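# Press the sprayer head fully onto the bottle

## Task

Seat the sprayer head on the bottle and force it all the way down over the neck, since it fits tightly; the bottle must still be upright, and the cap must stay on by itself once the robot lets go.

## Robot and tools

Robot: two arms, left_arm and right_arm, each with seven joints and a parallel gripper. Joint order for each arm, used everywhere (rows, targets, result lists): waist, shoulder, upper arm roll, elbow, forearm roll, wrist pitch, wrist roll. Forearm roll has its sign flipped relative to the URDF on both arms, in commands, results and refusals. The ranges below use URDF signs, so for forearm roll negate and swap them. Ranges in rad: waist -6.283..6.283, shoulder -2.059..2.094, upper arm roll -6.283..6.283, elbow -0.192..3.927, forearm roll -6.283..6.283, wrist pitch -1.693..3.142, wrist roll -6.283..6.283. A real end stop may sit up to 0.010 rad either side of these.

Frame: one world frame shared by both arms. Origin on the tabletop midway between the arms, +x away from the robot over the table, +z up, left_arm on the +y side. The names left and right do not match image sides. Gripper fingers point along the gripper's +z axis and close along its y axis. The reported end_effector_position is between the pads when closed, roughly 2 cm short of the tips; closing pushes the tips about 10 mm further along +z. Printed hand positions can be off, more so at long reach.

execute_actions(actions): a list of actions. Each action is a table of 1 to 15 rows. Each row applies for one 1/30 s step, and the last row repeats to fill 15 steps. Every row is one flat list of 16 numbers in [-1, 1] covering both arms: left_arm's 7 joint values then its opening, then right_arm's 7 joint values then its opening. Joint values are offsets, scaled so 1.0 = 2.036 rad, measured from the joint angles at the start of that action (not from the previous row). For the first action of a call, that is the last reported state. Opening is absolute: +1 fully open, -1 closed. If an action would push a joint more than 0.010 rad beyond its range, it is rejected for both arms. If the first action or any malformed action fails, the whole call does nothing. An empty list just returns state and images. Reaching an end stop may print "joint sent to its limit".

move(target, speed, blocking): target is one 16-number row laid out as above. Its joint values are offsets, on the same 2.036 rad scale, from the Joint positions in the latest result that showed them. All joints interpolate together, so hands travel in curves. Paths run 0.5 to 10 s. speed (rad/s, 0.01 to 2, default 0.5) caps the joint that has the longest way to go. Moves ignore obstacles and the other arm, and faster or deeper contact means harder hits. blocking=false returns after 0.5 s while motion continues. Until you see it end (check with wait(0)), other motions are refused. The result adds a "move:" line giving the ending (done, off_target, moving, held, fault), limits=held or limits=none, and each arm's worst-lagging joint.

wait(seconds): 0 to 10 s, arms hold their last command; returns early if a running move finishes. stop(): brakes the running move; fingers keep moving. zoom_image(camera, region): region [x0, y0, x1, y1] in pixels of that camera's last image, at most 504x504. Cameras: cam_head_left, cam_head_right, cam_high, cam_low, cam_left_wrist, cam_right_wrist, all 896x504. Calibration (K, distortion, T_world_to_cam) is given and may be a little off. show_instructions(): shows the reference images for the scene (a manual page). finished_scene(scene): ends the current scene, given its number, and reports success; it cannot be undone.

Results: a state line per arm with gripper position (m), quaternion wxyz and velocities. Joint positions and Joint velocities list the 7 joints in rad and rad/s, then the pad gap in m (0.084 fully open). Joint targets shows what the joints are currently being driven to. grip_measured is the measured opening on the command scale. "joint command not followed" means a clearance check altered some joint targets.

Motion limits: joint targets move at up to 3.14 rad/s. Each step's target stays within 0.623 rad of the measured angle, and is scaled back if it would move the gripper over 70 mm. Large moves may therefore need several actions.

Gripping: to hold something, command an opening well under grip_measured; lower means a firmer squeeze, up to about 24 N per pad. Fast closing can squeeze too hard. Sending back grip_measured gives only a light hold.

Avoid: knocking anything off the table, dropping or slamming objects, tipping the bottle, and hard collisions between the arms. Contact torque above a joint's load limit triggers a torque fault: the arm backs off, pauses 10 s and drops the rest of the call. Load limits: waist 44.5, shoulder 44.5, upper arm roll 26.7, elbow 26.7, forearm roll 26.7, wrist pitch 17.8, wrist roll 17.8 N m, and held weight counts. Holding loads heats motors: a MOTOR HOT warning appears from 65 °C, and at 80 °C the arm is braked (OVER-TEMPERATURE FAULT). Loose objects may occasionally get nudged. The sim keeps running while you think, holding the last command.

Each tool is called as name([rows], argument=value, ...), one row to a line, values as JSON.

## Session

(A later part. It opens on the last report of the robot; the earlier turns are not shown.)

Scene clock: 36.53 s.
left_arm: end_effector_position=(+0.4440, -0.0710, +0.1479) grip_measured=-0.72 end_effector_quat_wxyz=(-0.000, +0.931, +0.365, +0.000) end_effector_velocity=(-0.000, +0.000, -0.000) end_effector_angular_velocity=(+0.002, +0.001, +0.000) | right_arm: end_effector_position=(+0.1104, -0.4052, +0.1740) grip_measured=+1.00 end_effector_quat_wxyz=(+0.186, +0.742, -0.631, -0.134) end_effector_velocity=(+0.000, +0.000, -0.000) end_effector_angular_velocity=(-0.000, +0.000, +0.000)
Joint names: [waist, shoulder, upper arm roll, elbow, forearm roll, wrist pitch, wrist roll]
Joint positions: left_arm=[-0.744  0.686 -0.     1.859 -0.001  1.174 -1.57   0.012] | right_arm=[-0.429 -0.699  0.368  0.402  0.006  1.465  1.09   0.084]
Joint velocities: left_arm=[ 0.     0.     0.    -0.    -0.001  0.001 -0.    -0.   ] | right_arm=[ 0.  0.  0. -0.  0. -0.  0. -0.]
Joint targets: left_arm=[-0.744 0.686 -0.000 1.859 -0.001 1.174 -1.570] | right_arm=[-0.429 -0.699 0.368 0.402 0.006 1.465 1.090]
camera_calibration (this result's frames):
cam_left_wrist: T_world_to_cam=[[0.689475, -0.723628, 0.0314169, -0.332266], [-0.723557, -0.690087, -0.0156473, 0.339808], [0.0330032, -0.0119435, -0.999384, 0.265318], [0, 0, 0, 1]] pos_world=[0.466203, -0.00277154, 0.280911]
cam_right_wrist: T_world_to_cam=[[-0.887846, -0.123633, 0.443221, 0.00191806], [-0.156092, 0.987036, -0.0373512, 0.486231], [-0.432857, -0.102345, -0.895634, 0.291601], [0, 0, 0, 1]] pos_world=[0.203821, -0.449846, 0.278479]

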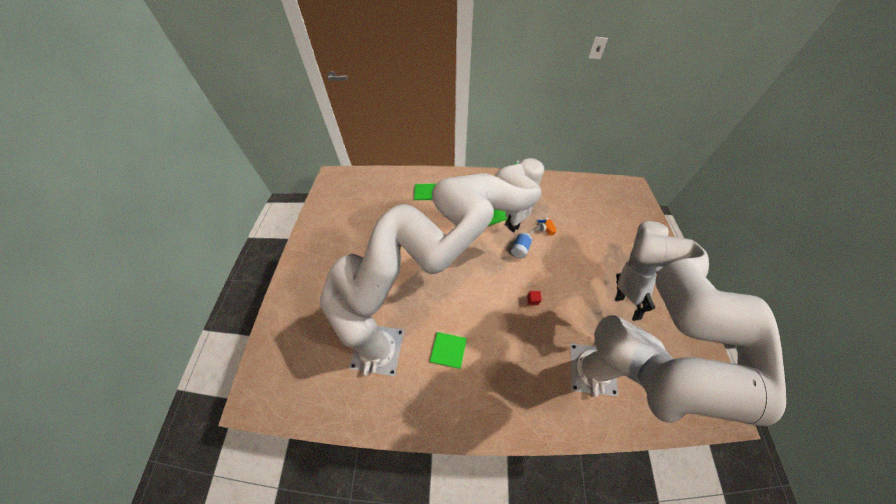

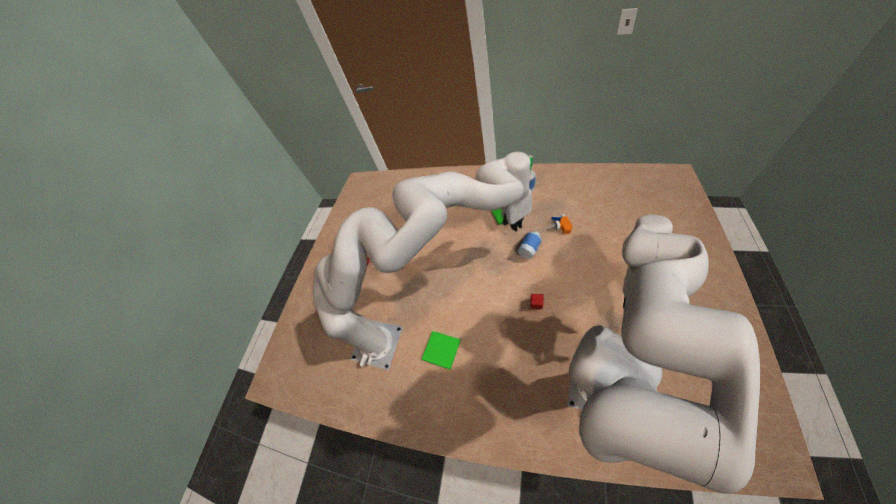

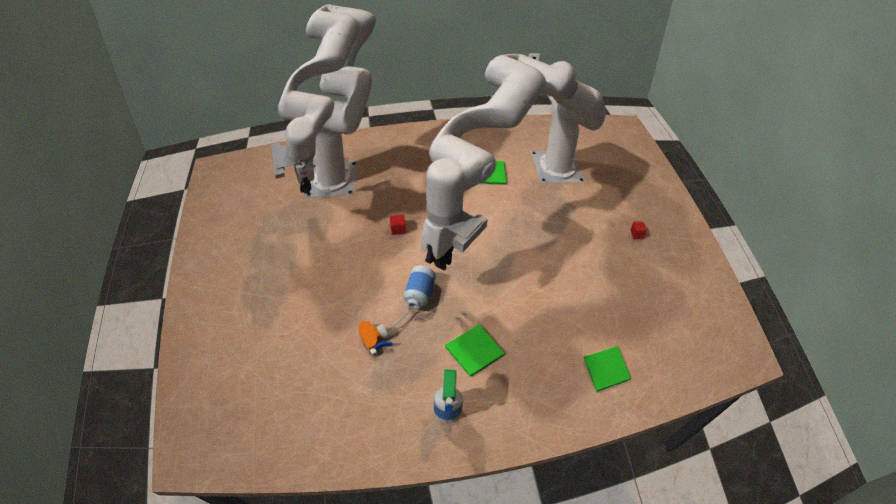

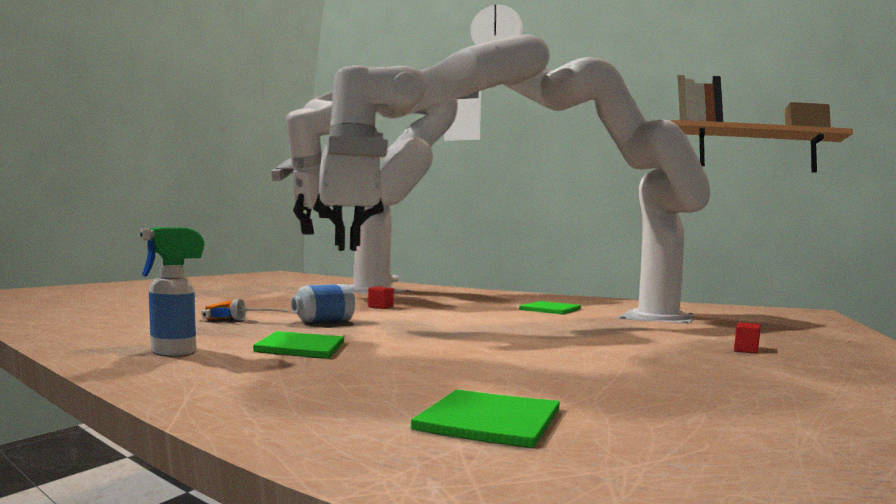

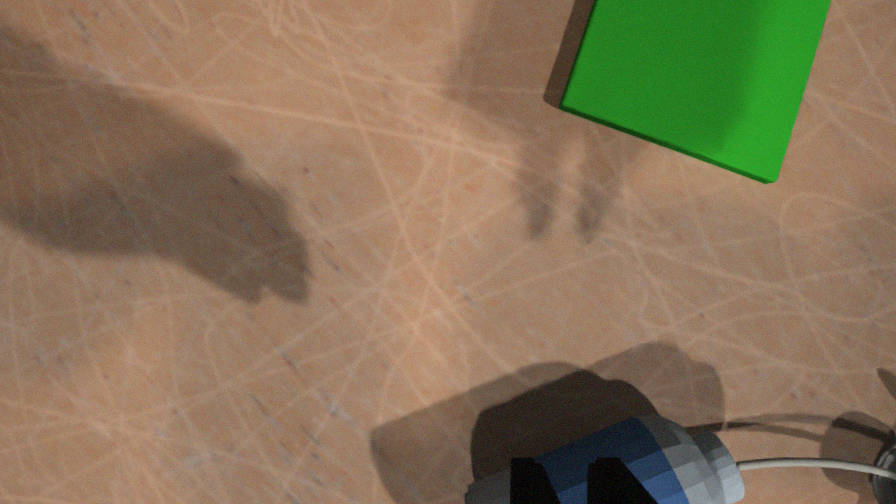

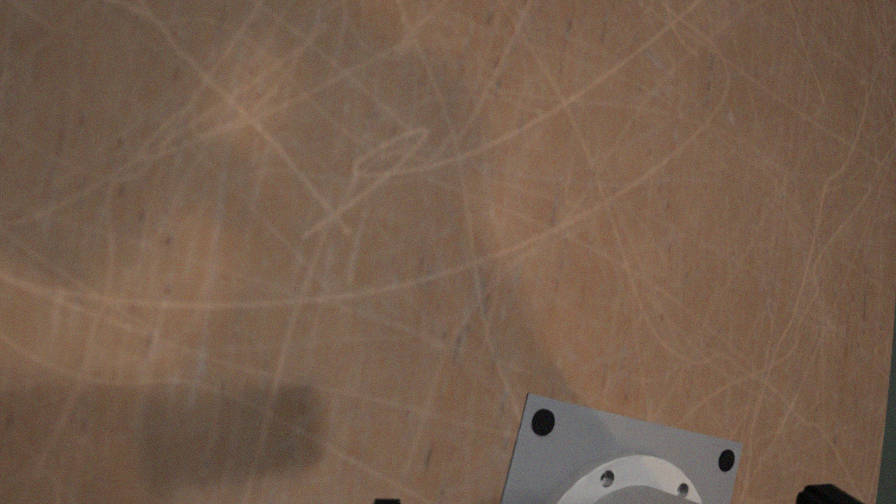

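move(target=[-0.0295,0,0,0,0,0,0.575,1,0.1,0.541,-0.181,0.522,-0.003,-0.1976,0,1], speed=0.8)

move(target=[0,0.1646,0,0.125,0,-0.04,0,1,0,0,0,0,0,0,0,1], speed=0.2)

move(target=[0,0,0,0,0,0,0,0,0,0,0,0,0,0,0,1])

Scene clock: 39.40 s.
left_arm: end_effector_position=(+0.4147, -0.0967, +0.1479) grip_measured=+1.00 end_effector_quat_wxyz=(-0.000, +0.971, -0.239, +0.000) end_effector_velocity=(-0.000, +0.000, -0.000) end_effector_angular_velocity=(+0.001, +0.002, -0.000) | right_arm: end_effector_position=(+0.4920, -0.5380, +0.1654) grip_measured=+1.00 end_effector_quat_wxyz=(+0.000, +0.749, -0.662, -0.000) end_effector_velocity=(+0.000, -0.001, -0.001) end_effector_angular_velocity=(+0.000, +0.001, -0.001)
Joint names: [waist, shoulder, upper arm roll, elbow, forearm roll, wrist pitch, wrist roll]
Joint positions: left_arm=[-0.804  0.686 -0.     1.859 -0.001  1.174 -0.4    0.084] | right_arm=[-0.225  0.402  0.     1.464  0.     1.063  1.09   0.084]
Joint velocities: left_arm=[ 0.001 -0.    -0.     0.     0.001  0.002  0.001 -0.   ] | right_arm=[ 0.     0.004 -0.001  0.002 -0.    -0.001 -0.    -0.   ]
Joint targets: left_arm=[-0.804 0.686 -0.000 1.859 -0.001 1.174 -0.400] | right_arm=[-0.225 0.403 0.000 1.464 0.000 1.063 1.090]
move: done; limits=none; left_arm: farthest joint: the waist, 0.000 radians from its target (0.060 radians at the start); right_arm: farthest joint: the upper arm roll, 0.001 radians from its target (0.369 radians at the start)
camera_calibration (this result's frames):
cam_left_wrist: T_world_to_cam=[[-0.451862, -0.891558, 0.0307351, 0.126577], [-0.892088, 0.451614, -0.0149709, 0.481138], [-0.000533035, -0.0341832, -0.999415, 0.277741], [0, 0, 0, 1]] pos_world=[0.48656, -0.0949439, 0.280891]
cam_right_wrist: T_world_to_cam=[[-0.99387, -0.110559, -0.000175295, 0.460656], [-0.110559, 0.993861, 0.00418187, 0.65093], [-0.000288124, 0.00417562, -0.999991, 0.297228], [0, 0, 0, 1]] pos_world=[0.529884, -0.597245, 0.294584]

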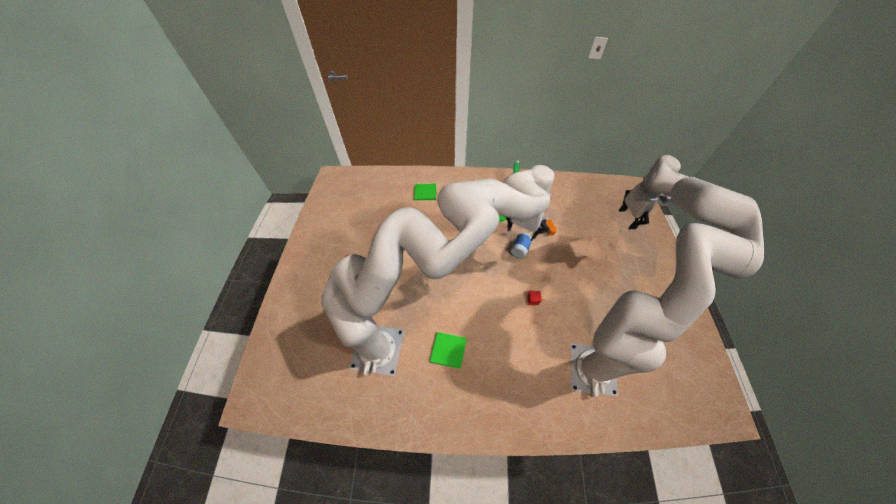

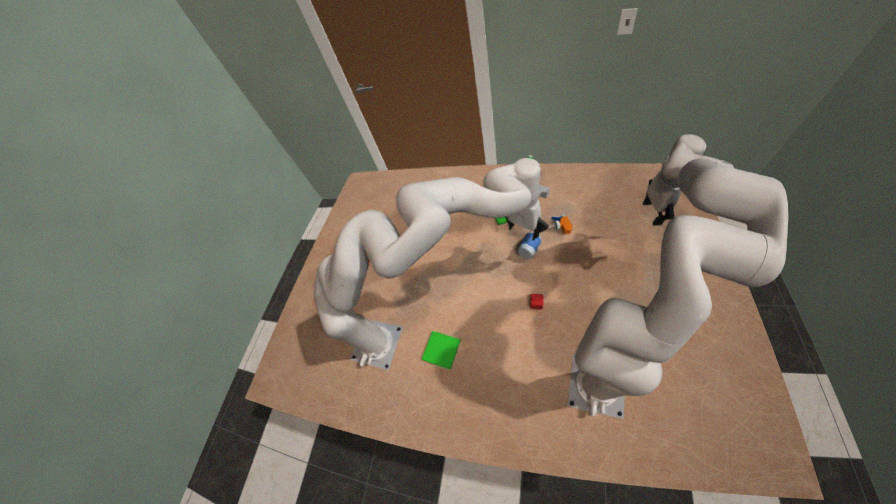

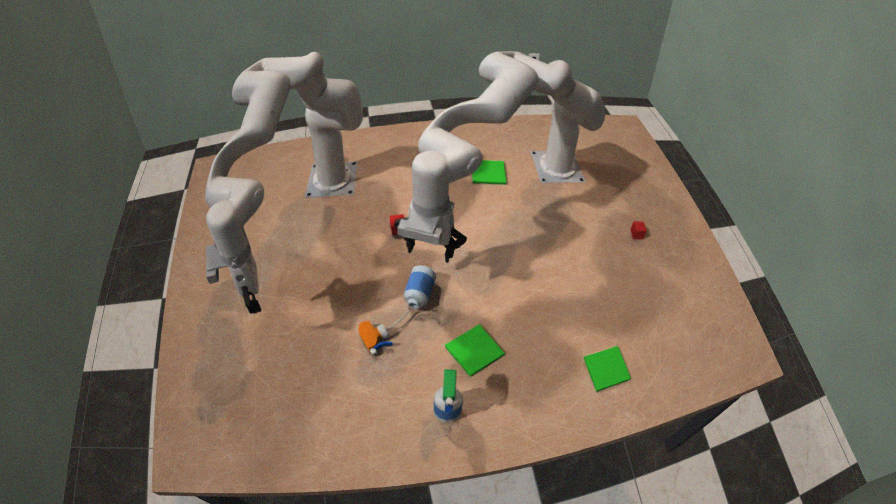

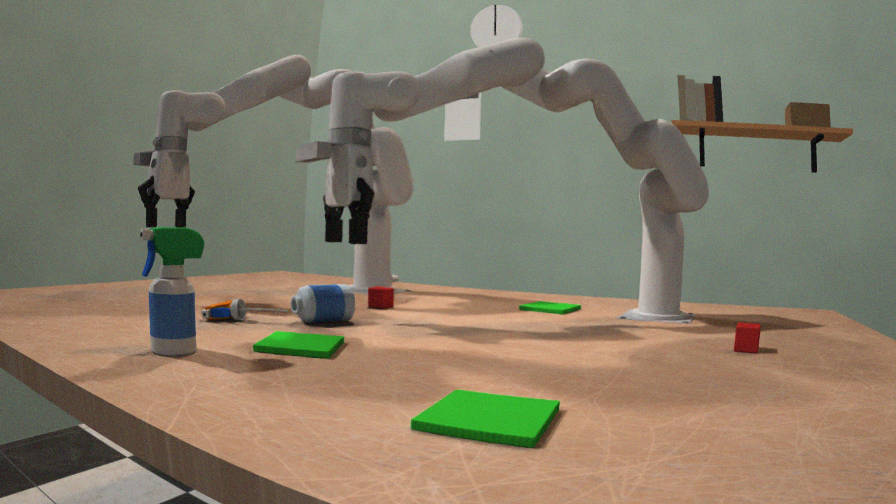

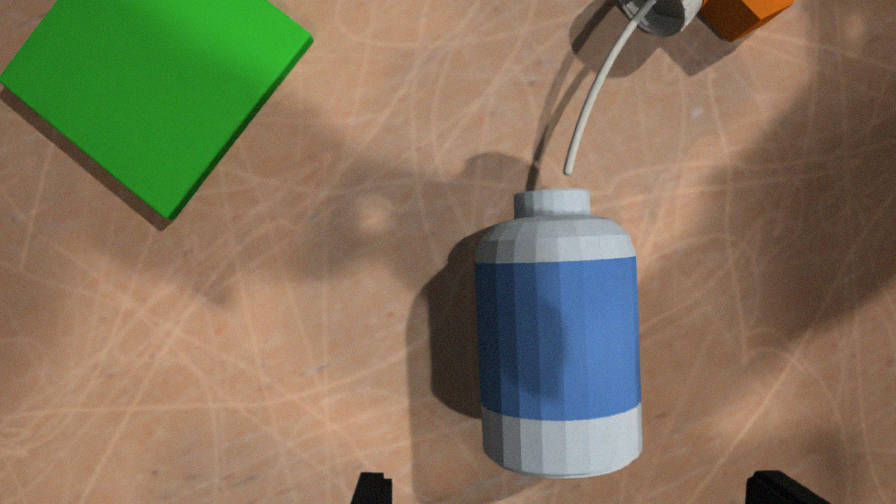

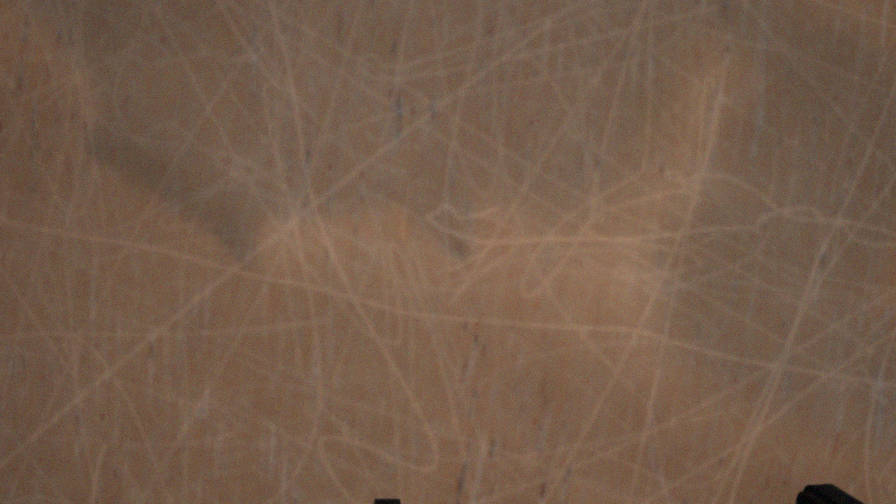

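Scene clock: 41.57 s.
left_arm: end_effector_position=(+0.4436, -0.1317, +0.0357) grip_measured=+1.00 end_effector_quat_wxyz=(+0.000, +0.971, -0.239, +0.001) end_effector_velocity=(-0.001, +0.001, -0.004) end_effector_angular_velocity=(+0.005, +0.005, +0.000) | right_arm: end_effector_position=(+0.4920, -0.5380, +0.1654) grip_measured=+1.00 end_effector_quat_wxyz=(+0.000, +0.749, -0.662, -0.000) end_effector_velocity=(+0.000, +0.000, -0.000) end_effector_angular_velocity=(+0.000, +0.000, +0.001)
Joint names: [waist, shoulder, upper arm roll, elbow, forearm roll, wrist pitch, wrist roll]
Joint positions: left_arm=[-0.804  1.02  -0.     2.114 -0.001  1.092 -0.4    0.084] | right_arm=[-0.225  0.402  0.     1.464  0.     1.063  1.09   0.084]
Joint velocities: left_arm=[-0.     0.005  0.    -0.002  0.001  0.001 -0.    -0.   ] | right_arm=[-0. -0.  0. -0.  0. -0. -0. -0.]
Joint targets: left_arm=[-0.804 1.021 -0.000 2.113 -0.001 1.092 -0.400] | right_arm=[-0.225 0.402 0.000 1.464 0.000 1.063 1.090]
move: done; limits=none; left_arm: farthest joint: the shoulder, 0.001 radians from its target (0.335 radians at the start); right_arm: farthest joint: the waist, 0.000 radians from its target (0.000 radians at the start)
camera_calibration (this result's frames):
cam_left_wrist: T_world_to_cam=[[-0.451879, -0.891524, 0.0314684, 0.111828], [-0.892079, 0.451585, -0.0162802, 0.521069], [0.00030352, -0.0354289, -0.999372, 0.163817], [0, 0, 0, 1]] pos_world=[0.515318, -0.129806, 0.168678]
cam_right_wrist: T_world_to_cam=[[-0.99387, -0.110559, -0.000175197, 0.460656], [-0.110559, 0.993861, 0.00418197, 0.65093], [-0.000288233, 0.0041757, -0.999991, 0.297228], [0, 0, 0, 1]] pos_world=[0.529884, -0.597245, 0.294584]

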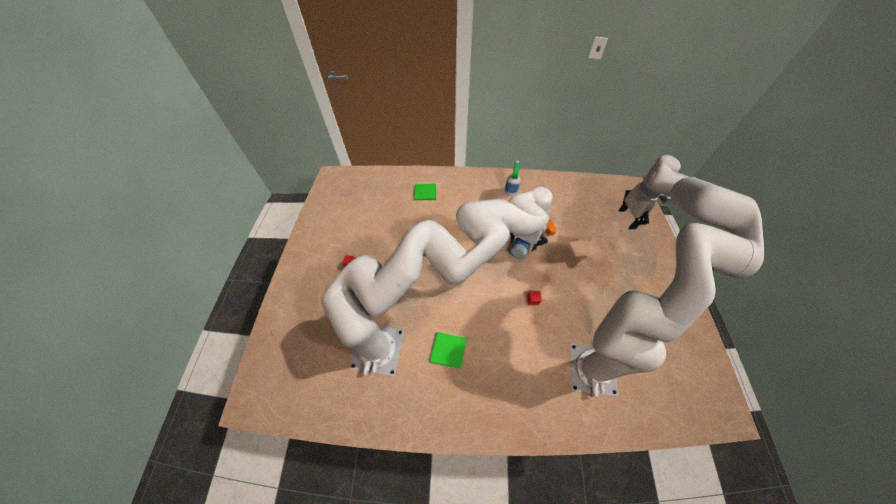

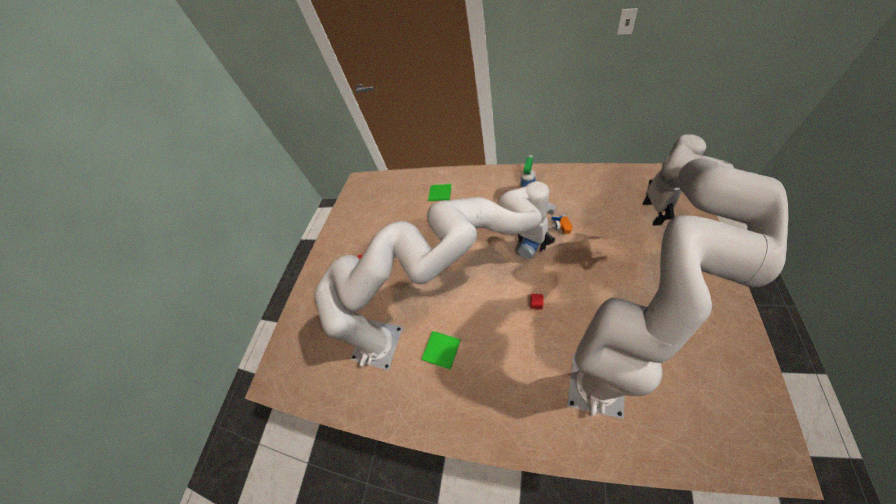

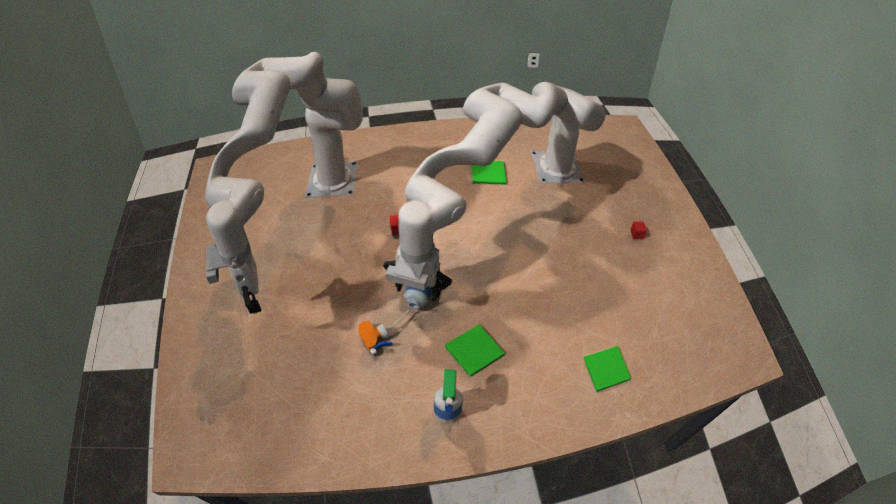

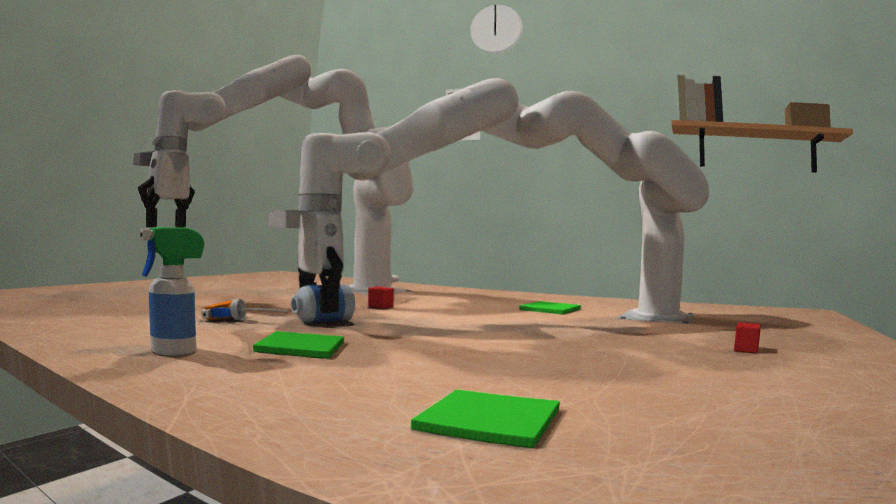

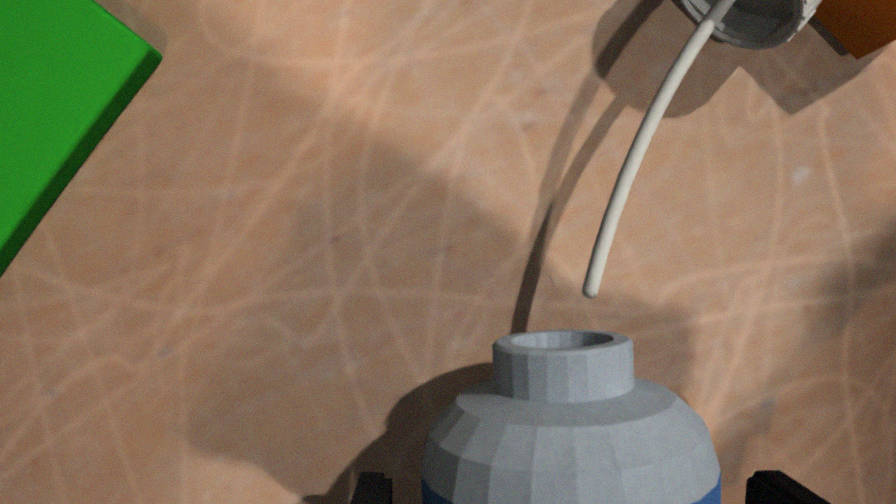

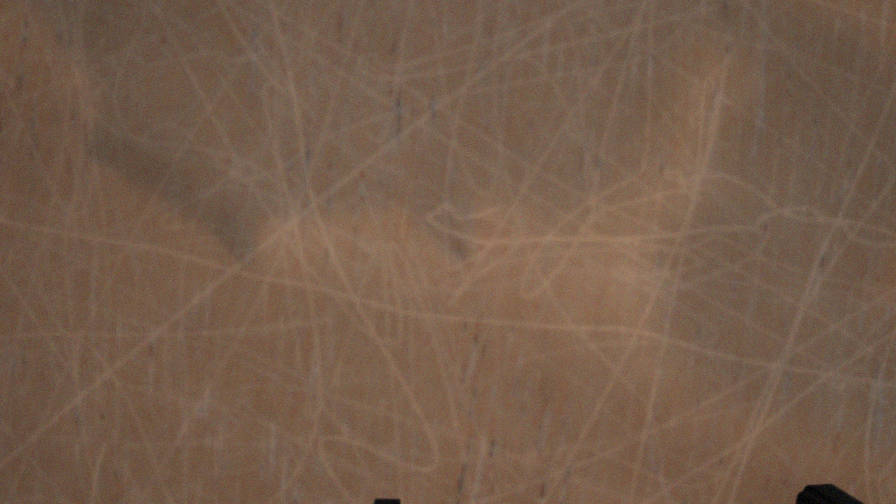

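Scene clock: 42.07 s.
left_arm: end_effector_position=(+0.4436, -0.1317, +0.0356) grip_measured=+0.47 end_effector_quat_wxyz=(+0.000, +0.971, -0.239, +0.001) end_effector_velocity=(+0.001, +0.001, -0.000) end_effector_angular_velocity=(+0.001, +0.001, +0.002) | right_arm: end_effector_position=(+0.4920, -0.5380, +0.1654) grip_measured=+1.00 end_effector_quat_wxyz=(+0.000, +0.749, -0.662, -0.000) end_effector_velocity=(-0.000, -0.001, +0.000) end_effector_angular_velocity=(-0.001, +0.000, -0.001)
Joint names: [waist, shoulder, upper arm roll, elbow, forearm roll, wrist pitch, wrist roll]
Joint positions: left_arm=[-0.804  1.02  -0.     2.114 -0.001  1.092 -0.4    0.064] | right_arm=[-0.225  0.402  0.     1.464  0.     1.063  1.09   0.084]
Joint velocities: left_arm=[ 0.002  0.     0.     0.     0.     0.001 -0.     0.   ] | right_arm=[ 0.    -0.    -0.001  0.     0.     0.    -0.    -0.   ]
Joint targets: left_arm=[-0.804 1.020 -0.000 2.114 -0.001 1.092 -0.400] | right_arm=[-0.225 0.402 0.000 1.464 0.000 1.063 1.090]
move: done; limits=none; left_arm: farthest joint: the waist, 0.000 radians from its target (0.000 radians at the start); right_arm: farthest joint: the waist, 0.000 radians from its target (0.000 radians at the start)
camera_calibration (this result's frames):
cam_left_wrist: T_world_to_cam=[[-0.451878, -0.891525, 0.0314497, 0.111834], [-0.89208, 0.451586, -0.016237, 0.521055], [0.00027343, -0.0353928, -0.999373, 0.163817], [0, 0, 0, 1]] pos_world=[0.515313, -0.129801, 0.168658]
cam_right_wrist: T_world_to_cam=[[-0.99387, -0.110559, -0.000175264, 0.460656], [-0.110558, 0.993861, 0.00418191, 0.65093], [-0.000288159, 0.00417565, -0.999991, 0.297228], [0, 0, 0, 1]] pos_world=[0.529884, -0.597245, 0.294584]

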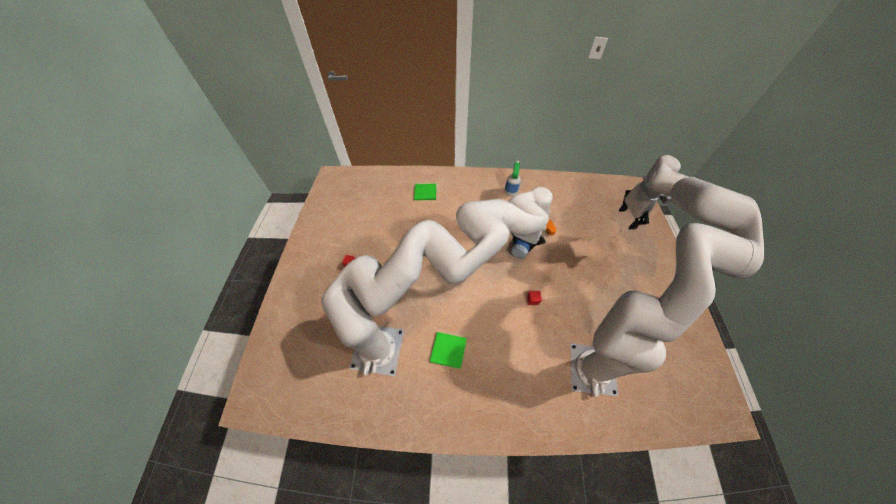

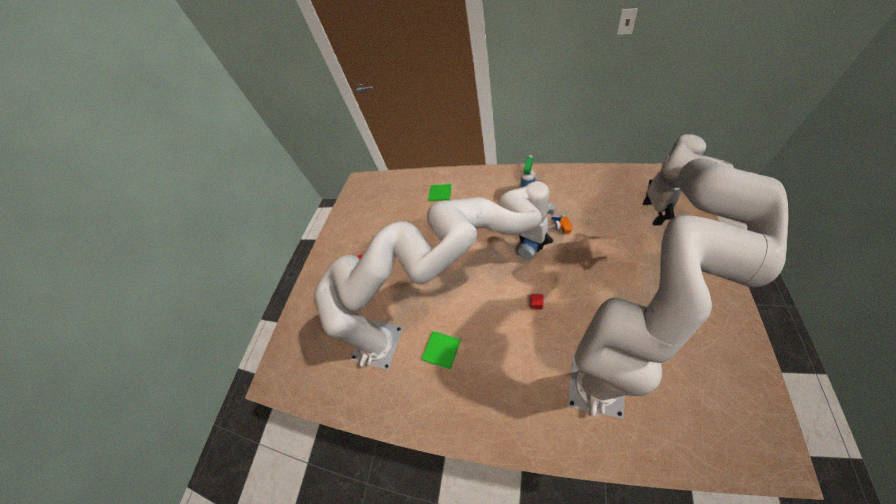

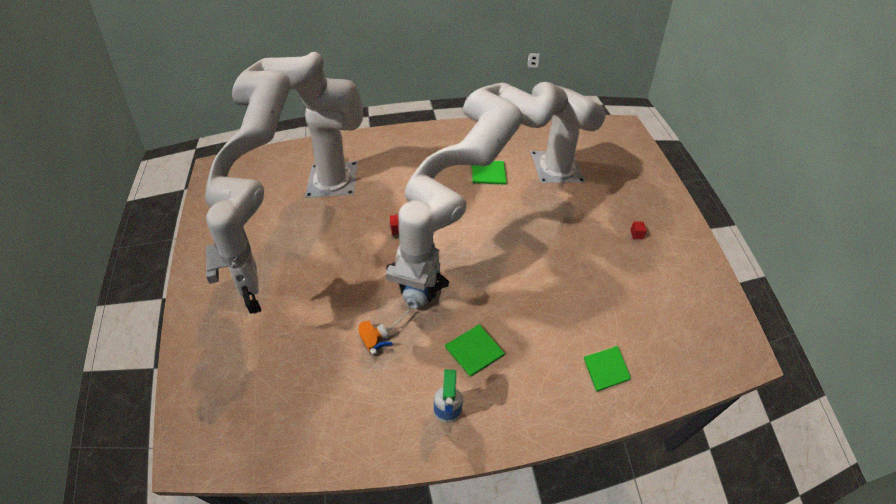

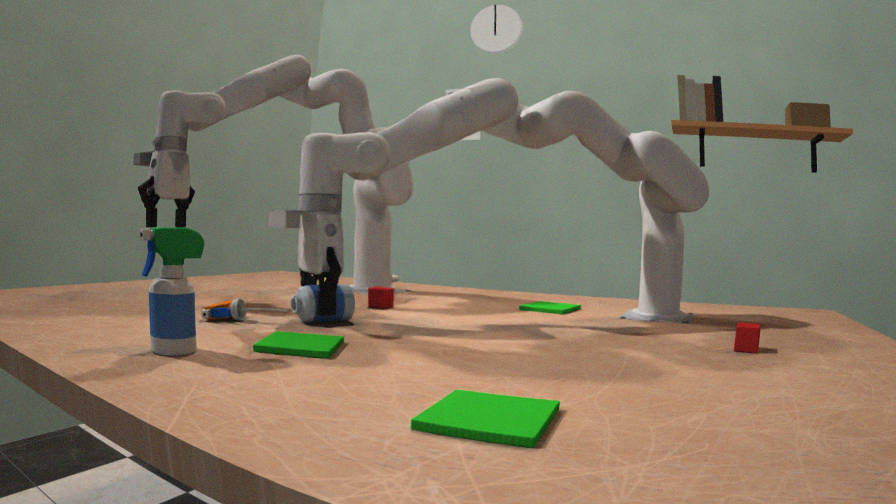

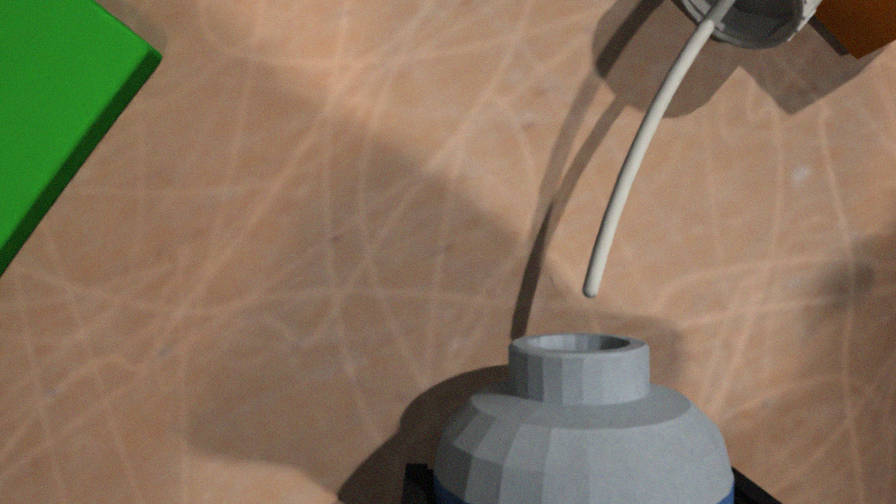

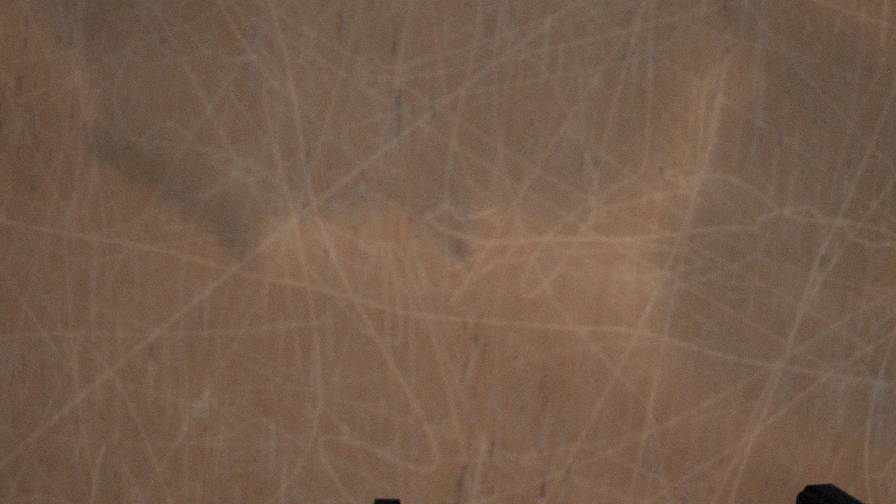

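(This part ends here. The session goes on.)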